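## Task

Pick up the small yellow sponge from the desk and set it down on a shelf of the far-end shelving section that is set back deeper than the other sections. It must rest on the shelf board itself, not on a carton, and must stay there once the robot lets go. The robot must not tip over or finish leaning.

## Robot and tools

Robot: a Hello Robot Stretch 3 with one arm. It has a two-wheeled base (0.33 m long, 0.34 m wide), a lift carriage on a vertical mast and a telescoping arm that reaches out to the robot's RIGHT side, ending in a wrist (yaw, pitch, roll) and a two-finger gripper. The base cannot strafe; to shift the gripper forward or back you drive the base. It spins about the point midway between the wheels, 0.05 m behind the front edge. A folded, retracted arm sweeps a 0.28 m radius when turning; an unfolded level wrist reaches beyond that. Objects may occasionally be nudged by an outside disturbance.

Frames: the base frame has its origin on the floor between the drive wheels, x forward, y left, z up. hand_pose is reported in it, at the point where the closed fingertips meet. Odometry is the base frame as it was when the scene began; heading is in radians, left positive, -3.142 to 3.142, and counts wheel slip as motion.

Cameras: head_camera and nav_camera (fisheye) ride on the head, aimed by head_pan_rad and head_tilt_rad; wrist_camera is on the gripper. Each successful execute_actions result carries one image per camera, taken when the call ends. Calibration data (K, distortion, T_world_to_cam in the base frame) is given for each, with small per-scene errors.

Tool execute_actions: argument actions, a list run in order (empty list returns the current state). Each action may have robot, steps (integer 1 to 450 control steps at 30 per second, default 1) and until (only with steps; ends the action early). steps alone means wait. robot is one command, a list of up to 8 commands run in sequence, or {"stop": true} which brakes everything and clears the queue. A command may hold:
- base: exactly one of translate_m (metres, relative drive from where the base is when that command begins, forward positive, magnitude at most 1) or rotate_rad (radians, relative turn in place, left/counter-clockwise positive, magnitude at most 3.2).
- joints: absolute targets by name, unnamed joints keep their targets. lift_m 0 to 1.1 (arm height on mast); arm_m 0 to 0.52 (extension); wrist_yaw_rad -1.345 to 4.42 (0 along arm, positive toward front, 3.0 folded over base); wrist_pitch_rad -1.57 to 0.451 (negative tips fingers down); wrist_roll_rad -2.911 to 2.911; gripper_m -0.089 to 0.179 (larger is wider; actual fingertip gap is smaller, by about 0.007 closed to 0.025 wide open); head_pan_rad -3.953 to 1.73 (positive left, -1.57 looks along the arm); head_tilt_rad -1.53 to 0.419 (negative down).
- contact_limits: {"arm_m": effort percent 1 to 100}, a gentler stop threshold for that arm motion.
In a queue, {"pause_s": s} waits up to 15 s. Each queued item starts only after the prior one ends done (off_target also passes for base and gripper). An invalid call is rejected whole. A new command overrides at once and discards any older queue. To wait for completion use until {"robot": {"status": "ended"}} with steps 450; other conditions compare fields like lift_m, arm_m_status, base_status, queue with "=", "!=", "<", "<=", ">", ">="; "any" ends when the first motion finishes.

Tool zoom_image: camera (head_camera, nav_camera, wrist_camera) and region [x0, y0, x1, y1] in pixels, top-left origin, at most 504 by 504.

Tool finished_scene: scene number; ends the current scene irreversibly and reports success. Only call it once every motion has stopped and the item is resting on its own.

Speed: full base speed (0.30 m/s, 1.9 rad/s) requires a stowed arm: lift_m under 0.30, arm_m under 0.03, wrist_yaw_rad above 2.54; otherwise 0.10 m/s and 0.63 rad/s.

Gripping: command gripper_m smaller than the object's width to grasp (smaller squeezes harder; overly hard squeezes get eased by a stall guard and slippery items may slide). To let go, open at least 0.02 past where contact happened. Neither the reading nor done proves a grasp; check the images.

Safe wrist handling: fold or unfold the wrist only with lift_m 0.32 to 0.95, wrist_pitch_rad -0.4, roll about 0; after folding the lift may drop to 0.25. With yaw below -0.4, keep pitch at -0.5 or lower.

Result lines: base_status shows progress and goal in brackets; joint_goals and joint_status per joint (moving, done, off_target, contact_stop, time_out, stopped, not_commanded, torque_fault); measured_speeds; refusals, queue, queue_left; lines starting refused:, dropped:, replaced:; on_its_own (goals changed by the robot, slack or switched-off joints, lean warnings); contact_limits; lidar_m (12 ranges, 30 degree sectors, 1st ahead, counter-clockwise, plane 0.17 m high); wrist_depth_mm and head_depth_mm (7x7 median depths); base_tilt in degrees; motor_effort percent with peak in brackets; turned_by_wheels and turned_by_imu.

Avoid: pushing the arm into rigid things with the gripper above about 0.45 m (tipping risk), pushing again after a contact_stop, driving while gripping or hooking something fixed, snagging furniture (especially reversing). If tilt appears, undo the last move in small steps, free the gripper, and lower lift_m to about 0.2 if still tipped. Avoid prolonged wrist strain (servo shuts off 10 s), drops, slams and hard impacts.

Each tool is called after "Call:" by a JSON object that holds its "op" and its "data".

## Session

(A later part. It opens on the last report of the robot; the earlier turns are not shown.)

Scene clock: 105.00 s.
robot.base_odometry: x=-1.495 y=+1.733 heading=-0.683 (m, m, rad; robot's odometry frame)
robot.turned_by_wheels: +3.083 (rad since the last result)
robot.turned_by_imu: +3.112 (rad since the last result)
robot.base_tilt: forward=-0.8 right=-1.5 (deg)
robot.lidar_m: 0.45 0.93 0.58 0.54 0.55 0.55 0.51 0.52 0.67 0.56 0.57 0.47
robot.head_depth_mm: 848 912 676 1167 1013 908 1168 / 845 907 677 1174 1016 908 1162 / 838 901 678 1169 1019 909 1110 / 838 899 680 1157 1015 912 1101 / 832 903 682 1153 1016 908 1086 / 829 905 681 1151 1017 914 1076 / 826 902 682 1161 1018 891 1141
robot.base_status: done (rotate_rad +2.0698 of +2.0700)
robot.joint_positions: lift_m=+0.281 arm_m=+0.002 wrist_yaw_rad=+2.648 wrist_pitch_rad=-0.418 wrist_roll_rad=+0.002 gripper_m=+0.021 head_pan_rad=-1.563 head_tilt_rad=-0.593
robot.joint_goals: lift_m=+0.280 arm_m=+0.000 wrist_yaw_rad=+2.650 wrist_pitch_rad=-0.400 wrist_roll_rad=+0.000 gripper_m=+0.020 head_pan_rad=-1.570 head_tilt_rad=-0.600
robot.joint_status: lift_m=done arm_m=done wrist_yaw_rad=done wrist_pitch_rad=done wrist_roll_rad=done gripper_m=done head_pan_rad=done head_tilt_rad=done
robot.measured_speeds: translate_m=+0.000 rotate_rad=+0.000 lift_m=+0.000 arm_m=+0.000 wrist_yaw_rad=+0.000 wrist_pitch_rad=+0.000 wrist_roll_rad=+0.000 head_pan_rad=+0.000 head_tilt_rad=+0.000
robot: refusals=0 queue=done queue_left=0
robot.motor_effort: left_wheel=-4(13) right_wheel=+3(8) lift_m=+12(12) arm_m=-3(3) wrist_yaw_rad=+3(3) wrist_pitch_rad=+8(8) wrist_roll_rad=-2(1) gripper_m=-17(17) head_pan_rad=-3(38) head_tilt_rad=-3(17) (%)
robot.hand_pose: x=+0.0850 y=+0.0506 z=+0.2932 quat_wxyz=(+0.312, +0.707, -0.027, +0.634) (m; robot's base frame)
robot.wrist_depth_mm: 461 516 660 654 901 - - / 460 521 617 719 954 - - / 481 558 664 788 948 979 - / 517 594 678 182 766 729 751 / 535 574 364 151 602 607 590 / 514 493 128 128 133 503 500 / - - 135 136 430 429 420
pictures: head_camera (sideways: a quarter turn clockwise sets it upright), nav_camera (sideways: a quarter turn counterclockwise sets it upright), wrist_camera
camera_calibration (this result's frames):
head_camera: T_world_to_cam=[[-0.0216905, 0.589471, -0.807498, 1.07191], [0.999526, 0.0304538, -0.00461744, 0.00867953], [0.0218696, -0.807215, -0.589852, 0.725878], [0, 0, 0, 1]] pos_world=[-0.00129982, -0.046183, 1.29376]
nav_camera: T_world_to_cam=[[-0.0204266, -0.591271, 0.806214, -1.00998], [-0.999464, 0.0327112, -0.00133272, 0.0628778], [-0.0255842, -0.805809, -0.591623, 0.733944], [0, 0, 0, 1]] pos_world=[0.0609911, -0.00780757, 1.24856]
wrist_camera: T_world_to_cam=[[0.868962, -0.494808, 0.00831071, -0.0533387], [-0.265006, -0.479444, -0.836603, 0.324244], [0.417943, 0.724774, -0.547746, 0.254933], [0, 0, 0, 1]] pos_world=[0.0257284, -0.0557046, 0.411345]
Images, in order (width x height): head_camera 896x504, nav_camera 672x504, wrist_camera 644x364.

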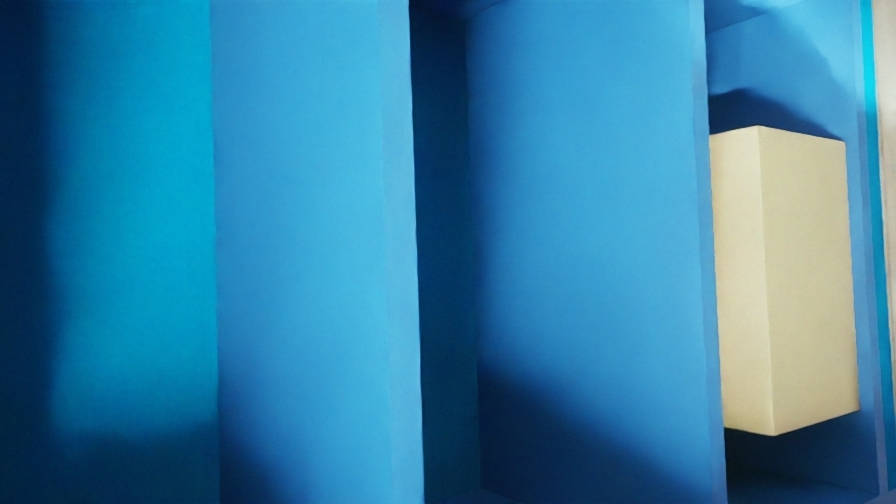

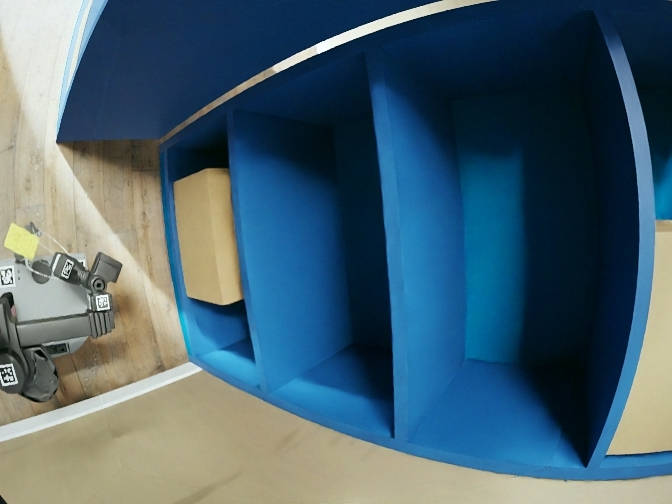

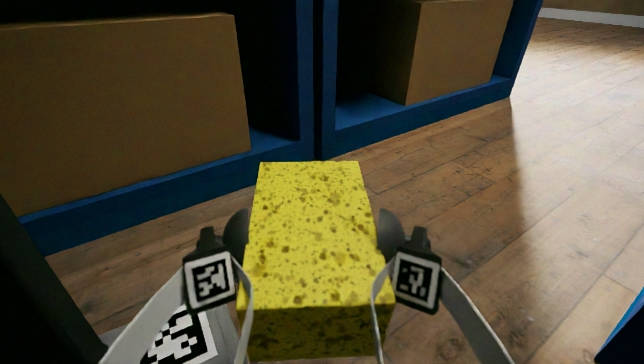

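Call:
{"op": "execute_actions", "data": {"actions": [{"robot": {"joints": {"lift_m": 0.6}}, "steps": 100, "until": {"robot": {"lift_m": [">", 0.34]}}}, {"robot": {"joints": {"wrist_yaw_rad": 0.0, "head_tilt_rad": -0.85}}, "steps": 300, "until": {"robot": {"status": "ended"}}}]}}

Scene clock: 109.67 s.
robot.base_odometry: x=-1.495 y=+1.733 heading=-0.683 (m, m, rad; robot's odometry frame)
robot.turned_by_wheels: +0.000 (rad since the last result)
robot.turned_by_imu: +0.001 (rad since the last result)
robot.base_tilt: forward=-0.8 right=-1.4 (deg)
robot.lidar_m: 0.45 0.93 0.58 0.54 0.55 0.55 0.51 0.52 0.67 0.56 0.57 0.47
robot.head_depth_mm: 688 574 1138 961 1314 1262 - / 691 576 1142 963 1322 1262 - / 694 579 1136 963 826 1255 - / 698 566 1129 968 1068 1256 1133 / 701 563 1124 966 1093 1252 1135 / 704 565 1122 972 1093 1249 1136 / 704 567 1120 976 1150 1236 1141
robot.base_status: done (rotate_rad +2.0698 of +2.0700)
robot.joint_positions: lift_m=+0.599 arm_m=+0.002 wrist_yaw_rad=+0.002 wrist_pitch_rad=-0.418 wrist_roll_rad=+0.002 gripper_m=+0.021 head_pan_rad=-1.563 head_tilt_rad=-0.839
robot.joint_goals: lift_m=+0.600 arm_m=+0.000 wrist_yaw_rad=+0.000 wrist_pitch_rad=-0.400 wrist_roll_rad=+0.000 gripper_m=+0.020 head_pan_rad=-1.570 head_tilt_rad=-0.850
robot.joint_status: lift_m=done arm_m=done wrist_yaw_rad=done wrist_pitch_rad=done wrist_roll_rad=done gripper_m=done head_pan_rad=done head_tilt_rad=done
robot.measured_speeds: translate_m=+0.000 rotate_rad=+0.000 lift_m=+0.000 arm_m=+0.000 wrist_yaw_rad=+0.000 wrist_pitch_rad=+0.000 wrist_roll_rad=+0.000 head_pan_rad=+0.000 head_tilt_rad=+0.000
robot: refusals=0 queue=done queue_left=0
robot.motor_effort: left_wheel=-4(4) right_wheel=+3(3) lift_m=+35(33) arm_m=-3(3) wrist_yaw_rad=-3(4) wrist_pitch_rad=+8(8) wrist_roll_rad=-1(2) gripper_m=-18(17) head_pan_rad=-2(3) head_tilt_rad=-4(19) (%)
robot.hand_pose: x=-0.0210 y=-0.3713 z=+0.6120 quat_wxyz=(+0.691, +0.148, -0.692, -0.146) (m; robot's base frame)
robot.wrist_depth_mm: 597 664 670 678 705 583 411 / 577 682 690 711 717 598 416 / 460 465 476 475 481 487 432 / 348 357 358 184 381 401 401 / 551 544 349 151 914 606 471 / 555 468 127 128 133 631 485 / 548 531 507 136 693 626 500
pictures: head_camera (sideways: a quarter turn clockwise sets it upright), nav_camera (sideways: a quarter turn counterclockwise sets it upright), wrist_camera
camera_calibration (this result's frames):
head_camera: T_world_to_cam=[[-0.0229224, 0.768436, -0.639516, 0.852988], [0.999529, 0.0306608, 0.00101515, 0.00134592], [0.0203881, -0.639191, -0.768777, 0.95861], [0, 0, 0, 1]] pos_world=[-0.00133698, -0.042773, 1.28246]
nav_camera: T_world_to_cam=[[-0.0191978, -0.769869, 0.637913, -0.790641], [-0.999449, 0.0320506, 0.00860235, 0.0499445], [-0.0270682, -0.637396, -0.770061, 0.966041], [0, 0, 0, 1]] pos_world=[0.0608874, 0.00545964, 1.24784]
wrist_camera: T_world_to_cam=[[-0.999731, 0.0215438, 0.00854043, -0.0202304], [0.0046578, 0.547791, -0.836602, 0.747658], [-0.0227019, -0.836337, -0.547745, 0.190701], [0, 0, 0, 1]] pos_world=[-0.0193781, -0.249635, 0.73012]
Images, in order (width x height): head_camera 896x504, nav_camera 672x504, wrist_camera 644x364.

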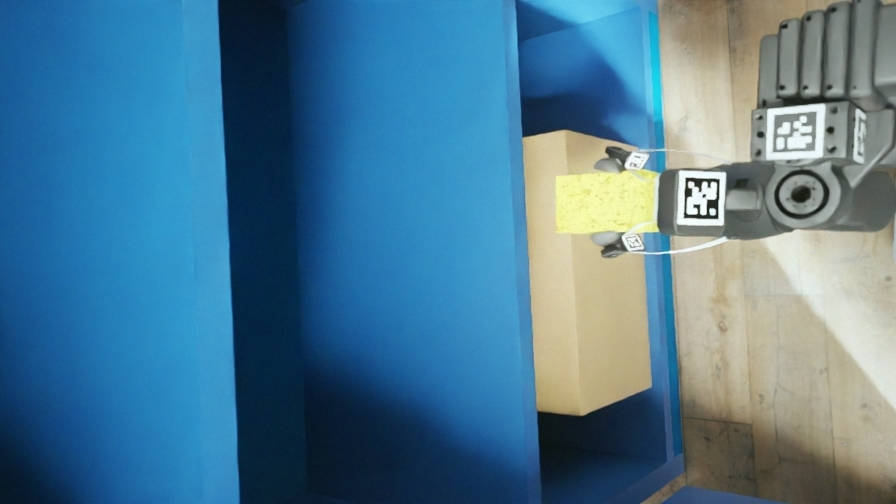

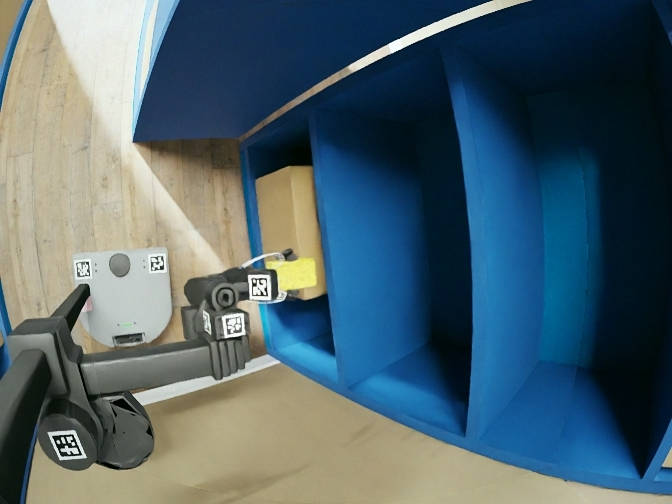

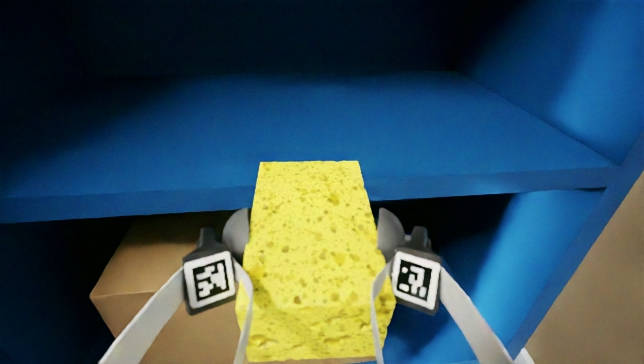

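Call:
{"op": "execute_actions", "data": {"actions": [{"robot": [{"joints": {"arm_m": 0.32}, "contact_limits": {"arm_m": 30}}, {"joints": {"lift_m": 0.565}}], "steps": 300, "until": {"robot": {"status": "ended"}}}]}}

Scene clock: 114.63 s.
robot.base_odometry: x=-1.495 y=+1.733 heading=-0.683 (m, m, rad; robot's odometry frame)
robot.turned_by_wheels: +0.000 (rad since the last result)
robot.turned_by_imu: +0.001 (rad since the last result)
robot.base_tilt: forward=-0.9 right=-1.4 (deg)
robot.lidar_m: 0.45 0.94 0.58 0.55 0.55 0.55 0.51 0.52 0.67 0.56 0.57 0.47
robot.head_depth_mm: 686 573 1133 960 1317 1257 1145 / 690 576 1139 1006 - 1262 1131 / 695 577 1142 - 1116 1245 1130 / 697 566 1132 958 1090 1254 1131 / 699 564 1125 965 1089 1255 1133 / 703 564 1122 973 1091 1245 1143 / 705 565 1125 974 1155 1237 1142
robot.base_status: done (rotate_rad +2.0698 of +2.0700)
robot.joint_positions: lift_m=+0.566 arm_m=+0.320 wrist_yaw_rad=+0.001 wrist_pitch_rad=-0.418 wrist_roll_rad=+0.002 gripper_m=+0.021 head_pan_rad=-1.563 head_tilt_rad=-0.839
robot.joint_goals: lift_m=+0.565 arm_m=+0.320 wrist_yaw_rad=+0.000 wrist_pitch_rad=-0.400 wrist_roll_rad=+0.000 gripper_m=+0.020 head_pan_rad=-1.570 head_tilt_rad=-0.850
robot.joint_status: lift_m=done arm_m=done wrist_yaw_rad=done wrist_pitch_rad=done wrist_roll_rad=done gripper_m=done head_pan_rad=done head_tilt_rad=done
robot.measured_speeds: translate_m=+0.000 rotate_rad=+0.000 lift_m=+0.000 arm_m=+0.000 wrist_yaw_rad=+0.000 wrist_pitch_rad=+0.000 wrist_roll_rad=+0.000 head_pan_rad=+0.000 head_tilt_rad=+0.000
robot: refusals=0 queue=done queue_left=0
robot.motor_effort: left_wheel=-4(4) right_wheel=+3(2) lift_m=+12(36) arm_m=+1(0) wrist_yaw_rad=-2(3) wrist_pitch_rad=+8(8) wrist_roll_rad=-1(1) gripper_m=-18(18) head_pan_rad=-3(3) head_tilt_rad=-5(4) (%)
robot.contact_limits: arm_m 30 (drawing in: default 20, maximum 32; extending or still: default 25, maximum 42)
robot.hand_pose: x=-0.0212 y=-0.6891 z=+0.5782 quat_wxyz=(+0.691, +0.147, -0.692, -0.147) (m; robot's base frame)
robot.wrist_depth_mm: 367 372 390 396 409 423 390 / 390 405 420 431 448 466 386 / 376 386 385 394 402 405 379 / 287 292 291 184 296 302 299 / 234 235 193 151 245 242 240 / 195 197 127 128 133 201 202 / 167 169 165 136 171 171 173
pictures: head_camera (sideways: a quarter turn clockwise sets it upright), nav_camera (sideways: a quarter turn counterclockwise sets it upright), wrist_camera
camera_calibration (this result's frames):
head_camera: T_world_to_cam=[[-0.0229166, 0.768624, -0.63929, 0.852694], [0.99953, 0.0306511, 0.0010219, 0.00133713], [0.0203804, -0.638966, -0.768965, 0.958854], [0, 0, 0, 1]] pos_world=[-0.00133743, -0.0427672, 1.28244]
nav_camera: T_world_to_cam=[[-0.0192036, -0.770056, 0.637687, -0.790347], [-0.999449, 0.0320575, 0.008614, 0.0499294], [-0.0270759, -0.63717, -0.770248, 0.966284], [0, 0, 0, 1]] pos_world=[0.0608873, 0.00547498, 1.24784]
wrist_camera: T_world_to_cam=[[-0.999704, 0.0227638, 0.0085407, -0.0125293], [0.0053261, 0.547785, -0.836602, 0.893482], [-0.0237227, -0.836309, -0.547745, -0.0935421], [0, 0, 0, 1]] pos_world=[-0.0195034, -0.567381, 0.696358]
Images, in order (width x height): head_camera 896x504, nav_camera 672x504, wrist_camera 644x364.

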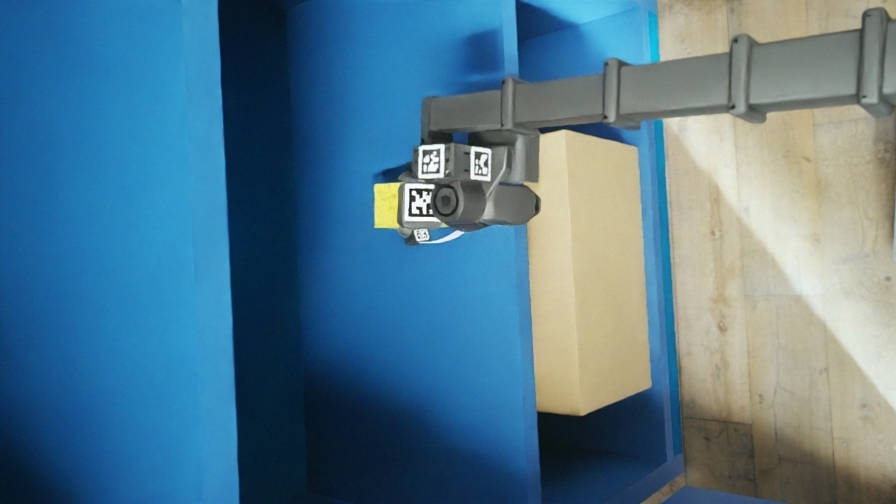

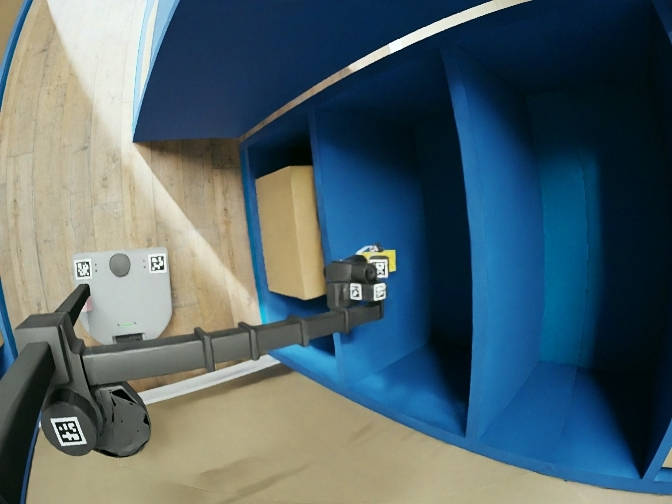

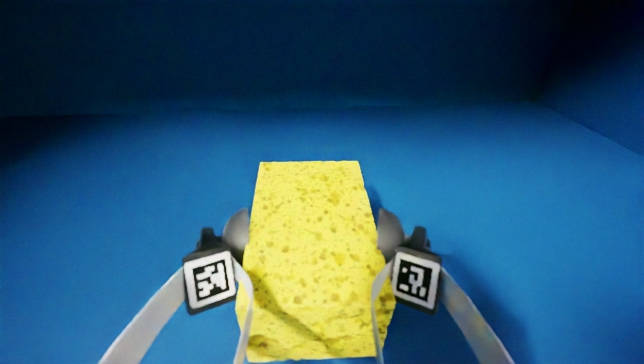

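Call:
{"op": "execute_actions", "data": {"actions": [{"robot": {"joints": {"lift_m": 0.554}}, "steps": 100, "until": {"robot": {"status": "ended"}}}]}}

Scene clock: 115.80 s.
robot.base_odometry: x=-1.495 y=+1.733 heading=-0.683 (m, m, rad; robot's odometry frame)
robot.turned_by_wheels: +0.000 (rad since the last result)
robot.turned_by_imu: +0.000 (rad since the last result)
robot.base_tilt: forward=-0.8 right=-1.4 (deg)
robot.lidar_m: 0.45 0.94 0.58 0.54 0.55 0.55 0.51 0.52 0.67 0.56 0.57 0.47
robot.head_depth_mm: 687 573 1136 957 1313 1260 1145 / 692 576 1139 997 1324 1262 1131 / 693 577 1142 - 1125 1248 1135 / 696 566 1128 969 1091 1255 1133 / 700 562 1128 967 1087 1257 1132 / 703 565 1122 971 1093 1256 1137 / 703 564 1123 972 1153 1232 1140
robot.base_status: done (rotate_rad +2.0698 of +2.0700)
robot.joint_positions: lift_m=+0.555 arm_m=+0.320 wrist_yaw_rad=+0.001 wrist_pitch_rad=-0.418 wrist_roll_rad=+0.002 gripper_m=+0.021 head_pan_rad=-1.563 head_tilt_rad=-0.839
robot.joint_goals: lift_m=+0.554 arm_m=+0.320 wrist_yaw_rad=+0.000 wrist_pitch_rad=-0.400 wrist_roll_rad=+0.000 gripper_m=+0.020 head_pan_rad=-1.570 head_tilt_rad=-0.850
robot.joint_status: lift_m=done arm_m=done wrist_yaw_rad=done wrist_pitch_rad=done wrist_roll_rad=done gripper_m=done head_pan_rad=done head_tilt_rad=done
robot.measured_speeds: translate_m=+0.000 rotate_rad=+0.000 lift_m=+0.000 arm_m=+0.000 wrist_yaw_rad=+0.000 wrist_pitch_rad=+0.000 wrist_roll_rad=+0.000 head_pan_rad=+0.000 head_tilt_rad=+0.000
robot: refusals=0 queue=done queue_left=0
robot.motor_effort: left_wheel=-4(4) right_wheel=+3(3) lift_m=+12(11) arm_m=+1(1) wrist_yaw_rad=-2(2) wrist_pitch_rad=+8(7) wrist_roll_rad=-1(1) gripper_m=-17(17) head_pan_rad=-3(3) head_tilt_rad=-4(5) (%)
robot.contact_limits: arm_m 30 (drawing in: default 20, maximum 32; extending or still: default 25, maximum 42)
robot.hand_pose: x=-0.0212 y=-0.6891 z=+0.5672 quat_wxyz=(+0.691, +0.147, -0.692, -0.147) (m; robot's base frame)
robot.wrist_depth_mm: 364 375 382 395 410 418 387 / 394 403 413 429 442 459 388 / 358 359 360 357 364 369 360 / 269 272 277 183 277 282 282 / 218 218 187 151 228 225 224 / 183 184 128 128 133 187 188 / 158 158 153 136 159 161 161
pictures: head_camera (sideways: a quarter turn clockwise sets it upright), nav_camera (sideways: a quarter turn counterclockwise sets it upright), wrist_camera
camera_calibration (this result's frames):
head_camera: T_world_to_cam=[[-0.0229167, 0.768624, -0.63929, 0.852694], [0.99953, 0.0306512, 0.0010219, 0.00133714], [0.0203805, -0.638966, -0.768965, 0.958854], [0, 0, 0, 1]] pos_world=[-0.00133743, -0.0427672, 1.28244]
nav_camera: T_world_to_cam=[[-0.0192035, -0.770056, 0.637687, -0.790347], [-0.999449, 0.0320574, 0.008614, 0.0499294], [-0.0270758, -0.63717, -0.770248, 0.966284], [0, 0, 0, 1]] pos_world=[0.0608873, 0.00547498, 1.24784]
wrist_camera: T_world_to_cam=[[-0.999704, 0.0227636, 0.0085404, -0.0124352], [0.00532624, 0.547785, -0.836602, 0.884277], [-0.0237224, -0.836309, -0.547745, -0.0995698], [0, 0, 0, 1]] pos_world=[-0.0195034, -0.567382, 0.685355]
Images, in order (width x height): head_camera 896x504, nav_camera 672x504, wrist_camera 644x364.

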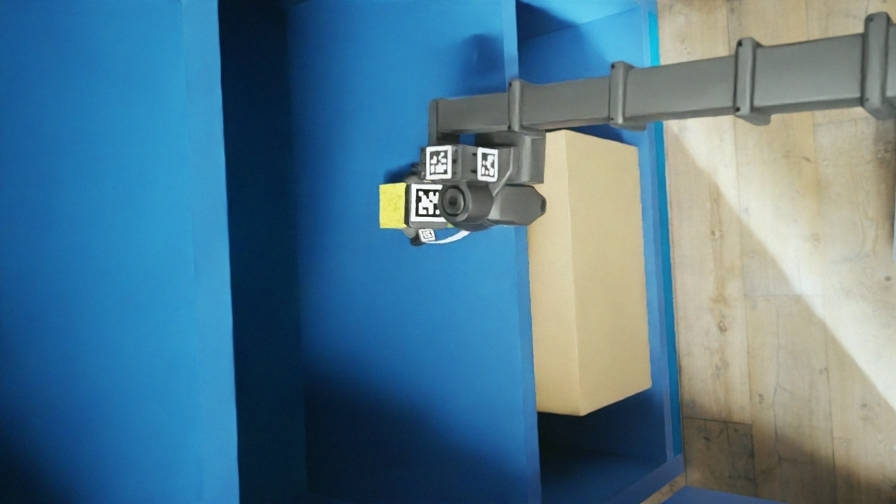

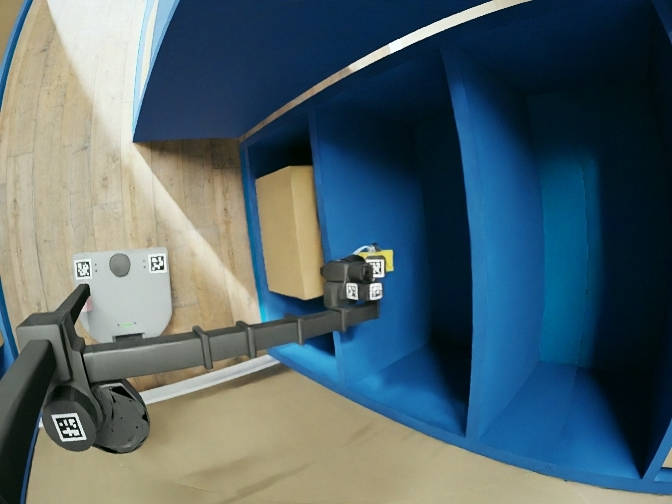

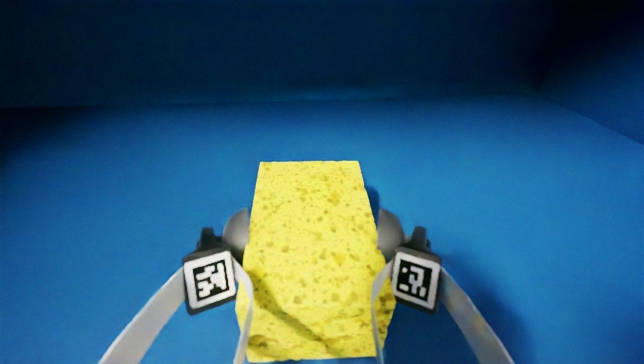

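Call:
{"op": "execute_actions", "data": {"actions": [{"robot": {"joints": {"gripper_m": 0.14}}, "steps": 100, "until": {"robot": {"status": "ended"}}}]}}

Scene clock: 117.90 s.
robot.base_odometry: x=-1.495 y=+1.733 heading=-0.683 (m, m, rad; robot's odometry frame)
robot.turned_by_wheels: +0.000 (rad since the last result)
robot.turned_by_imu: +0.000 (rad since the last result)
robot.base_tilt: forward=-0.8 right=-1.4 (deg)
robot.lidar_m: 0.45 0.94 0.58 0.54 0.55 0.55 0.51 0.52 0.67 0.56 0.57 0.47
robot.head_depth_mm: 687 574 1132 960 1315 1261 1145 / 690 575 1138 994 1322 1258 1129 / 695 579 1139 - 1121 1257 1133 / 698 566 1134 969 1091 1258 1135 / 699 562 1125 968 1091 1254 1133 / 701 563 1123 973 1092 1251 1138 / 703 565 1125 973 1156 1240 1138
robot.base_status: done (rotate_rad +2.0698 of +2.0700)
robot.joint_positions: lift_m=+0.555 arm_m=+0.320 wrist_yaw_rad=+0.001 wrist_pitch_rad=-0.418 wrist_roll_rad=+0.002 gripper_m=+0.140 head_pan_rad=-1.563 head_tilt_rad=-0.839
robot.joint_goals: lift_m=+0.554 arm_m=+0.320 wrist_yaw_rad=+0.000 wrist_pitch_rad=-0.400 wrist_roll_rad=+0.000 gripper_m=+0.140 head_pan_rad=-1.570 head_tilt_rad=-0.850
robot.joint_status: lift_m=done arm_m=done wrist_yaw_rad=done wrist_pitch_rad=done wrist_roll_rad=done gripper_m=done head_pan_rad=done head_tilt_rad=done
robot.measured_speeds: translate_m=+0.000 rotate_rad=+0.000 lift_m=+0.000 arm_m=+0.000 wrist_yaw_rad=+0.000 wrist_pitch_rad=+0.000 wrist_roll_rad=+0.000 head_pan_rad=+0.000 head_tilt_rad=+0.000
robot: refusals=0 queue=done queue_left=0
robot.motor_effort: left_wheel=-4(5) right_wheel=+3(3) lift_m=+12(12) arm_m=+1(1) wrist_yaw_rad=-2(1) wrist_pitch_rad=+8(8) wrist_roll_rad=-1(1) gripper_m=+0(83) head_pan_rad=-3(3) head_tilt_rad=-4(3) (%)
robot.contact_limits: arm_m 30 (drawing in: default 20, maximum 32; extending or still: default 25, maximum 42)
robot.hand_pose: x=-0.0212 y=-0.6891 z=+0.5672 quat_wxyz=(+0.691, +0.147, -0.692, -0.147) (m; robot's base frame)
robot.wrist_depth_mm: 367 367 381 399 407 421 386 / 391 404 414 431 453 463 388 / 352 356 360 368 374 371 360 / 272 273 273 195 276 280 278 / 217 227 212 155 223 235 226 / 186 - 173 130 180 - 187 / - 158 150 139 160 158 161
pictures: head_camera (sideways: a quarter turn clockwise sets it upright), nav_camera (sideways: a quarter turn counterclockwise sets it upright), wrist_camera
camera_calibration (this result's frames):
head_camera: T_world_to_cam=[[-0.0229167, 0.768624, -0.63929, 0.852694], [0.99953, 0.0306512, 0.0010219, 0.00133713], [0.0203805, -0.638966, -0.768965, 0.958854], [0, 0, 0, 1]] pos_world=[-0.00133743, -0.0427672, 1.28244]
nav_camera: T_world_to_cam=[[-0.0192035, -0.770056, 0.637687, -0.790347], [-0.999449, 0.0320574, 0.008614, 0.0499294], [-0.0270758, -0.63717, -0.770248, 0.966284], [0, 0, 0, 1]] pos_world=[0.0608873, 0.00547499, 1.24784]
wrist_camera: T_world_to_cam=[[-0.999704, 0.0227649, 0.0085403, -0.0124345], [0.005327, 0.547785, -0.836602, 0.884277], [-0.0237234, -0.836309, -0.547745, -0.0995696], [0, 0, 0, 1]] pos_world=[-0.0195035, -0.567382, 0.685355]
Images, in order (width x height): head_camera 896x504, nav_camera 672x504, wrist_camera 644x364.

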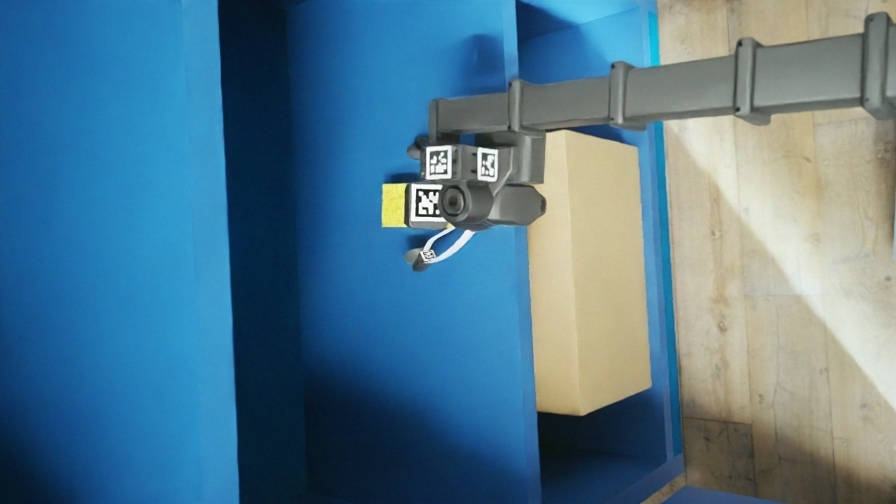

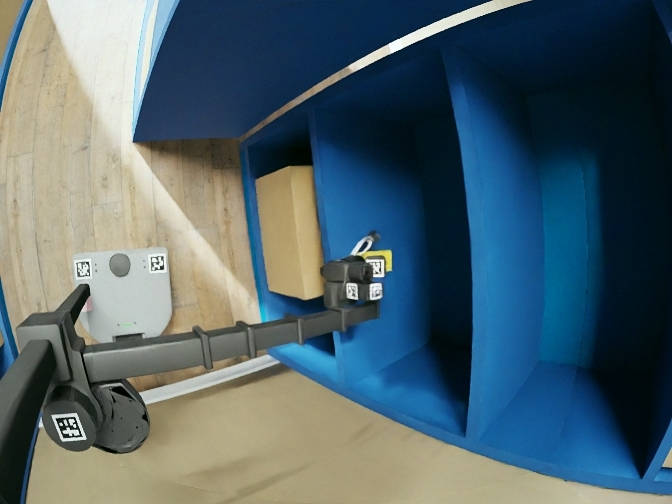

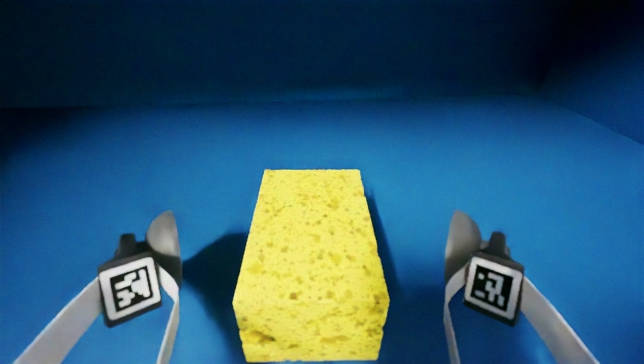

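Call:
{"op": "execute_actions", "data": {"actions": [{"robot": {"joints": {"lift_m": 0.6, "arm_m": 0.1}}, "steps": 200, "until": {"robot": {"status": "ended"}}}]}}

Scene clock: 120.87 s.
robot.base_odometry: x=-1.495 y=+1.733 heading=-0.683 (m, m, rad; robot's odometry frame)
robot.turned_by_wheels: +0.000 (rad since the last result)
robot.turned_by_imu: +0.001 (rad since the last result)
robot.base_tilt: forward=-0.8 right=-1.5 (deg)
robot.lidar_m: 0.45 0.93 0.58 0.54 0.55 0.55 0.51 0.52 0.67 0.56 0.57 0.47
robot.head_depth_mm: 688 574 1135 960 1321 1277 - / 692 574 1137 964 1340 - 1134 / 696 578 1141 946 1077 - 1134 / 697 566 1135 953 1097 1255 1139 / 700 563 1128 968 1090 1258 1136 / 703 564 1121 974 1093 1247 1138 / 704 564 1124 970 1152 1235 1137
robot.base_status: done (rotate_rad +2.0698 of +2.0700)
robot.joint_positions: lift_m=+0.599 arm_m=+0.100 wrist_yaw_rad=+0.001 wrist_pitch_rad=-0.418 wrist_roll_rad=+0.002 gripper_m=+0.140 head_pan_rad=-1.563 head_tilt_rad=-0.839
robot.joint_goals: lift_m=+0.600 arm_m=+0.100 wrist_yaw_rad=+0.000 wrist_pitch_rad=-0.400 wrist_roll_rad=+0.000 gripper_m=+0.140 head_pan_rad=-1.570 head_tilt_rad=-0.850
robot.joint_status: lift_m=done arm_m=done wrist_yaw_rad=done wrist_pitch_rad=done wrist_roll_rad=done gripper_m=done head_pan_rad=done head_tilt_rad=done
robot.measured_speeds: translate_m=+0.000 rotate_rad=+0.000 lift_m=+0.000 arm_m=+0.000 wrist_yaw_rad=+0.000 wrist_pitch_rad=+0.000 wrist_roll_rad=+0.000 head_pan_rad=+0.000 head_tilt_rad=+0.000
robot: refusals=0 queue=done queue_left=0
robot.motor_effort: left_wheel=-4(5) right_wheel=+3(3) lift_m=+35(36) arm_m=-3(2) wrist_yaw_rad=-1(2) wrist_pitch_rad=+8(8) wrist_roll_rad=-2(1) gripper_m=-1(1) head_pan_rad=-3(3) head_tilt_rad=-5(4) (%)
robot.hand_pose: x=-0.0212 y=-0.4696 z=+0.6120 quat_wxyz=(+0.691, +0.147, -0.692, -0.147) (m; robot's base frame)
robot.wrist_depth_mm: 541 560 588 609 613 566 403 / 563 605 625 643 648 586 412 / 457 465 465 420 480 484 414 / 352 354 356 342 365 366 365 / 283 293 286 286 299 311 317 / 265 - 436 448 775 - 429 / 508 398 400 416 647 623 444
pictures: head_camera (sideways: a quarter turn clockwise sets it upright), nav_camera (sideways: a quarter turn counterclockwise sets it upright), wrist_camera
camera_calibration (this result's frames):
head_camera: T_world_to_cam=[[-0.0229169, 0.768638, -0.639274, 0.852673], [0.99953, 0.0306513, 0.00102239, 0.0013365], [0.0203804, -0.63895, -0.768978, 0.958872], [0, 0, 0, 1]] pos_world=[-0.00133742, -0.0427668, 1.28244]
nav_camera: T_world_to_cam=[[-0.0192033, -0.77007, 0.63767, -0.790325], [-0.999449, 0.0320571, 0.00861485, 0.0499283], [-0.0270759, -0.637154, -0.770261, 0.966302], [0, 0, 0, 1]] pos_world=[0.0608873, 0.00547614, 1.24784]
wrist_camera: T_world_to_cam=[[-0.999704, 0.0227958, 0.00854135, -0.0178067], [0.00534305, 0.547785, -0.836602, 0.801497], [-0.0237498, -0.836308, -0.547745, 0.108513], [0, 0, 0, 1]] pos_world=[-0.0195067, -0.347892, 0.730124]
Images, in order (width x height): head_camera 896x504, nav_camera 672x504, wrist_camera 644x364.

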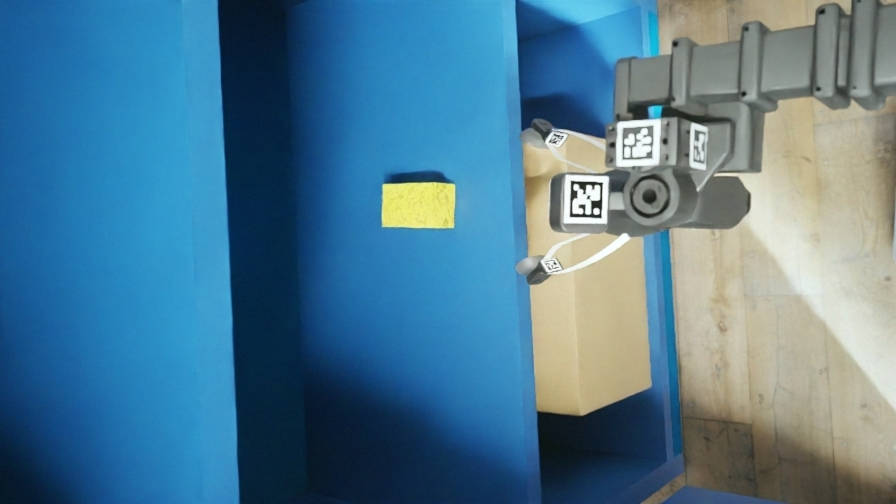

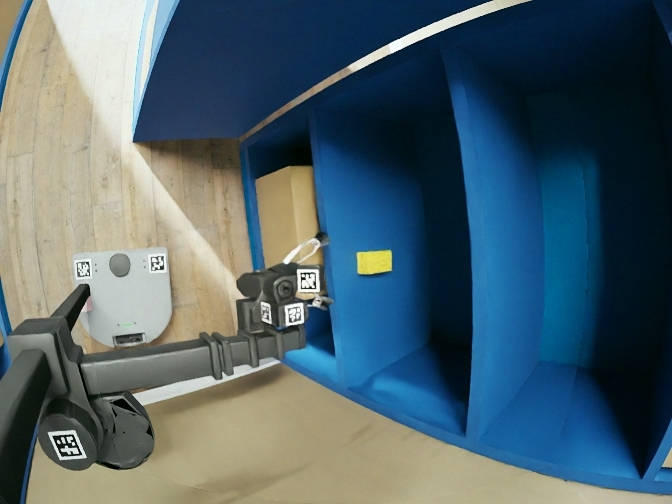

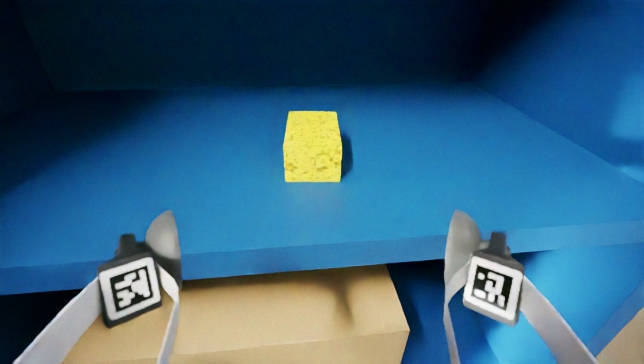

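Call:
{"op": "finished_scene", "data": {"scene": 1}}

The scene is finished: the task was done.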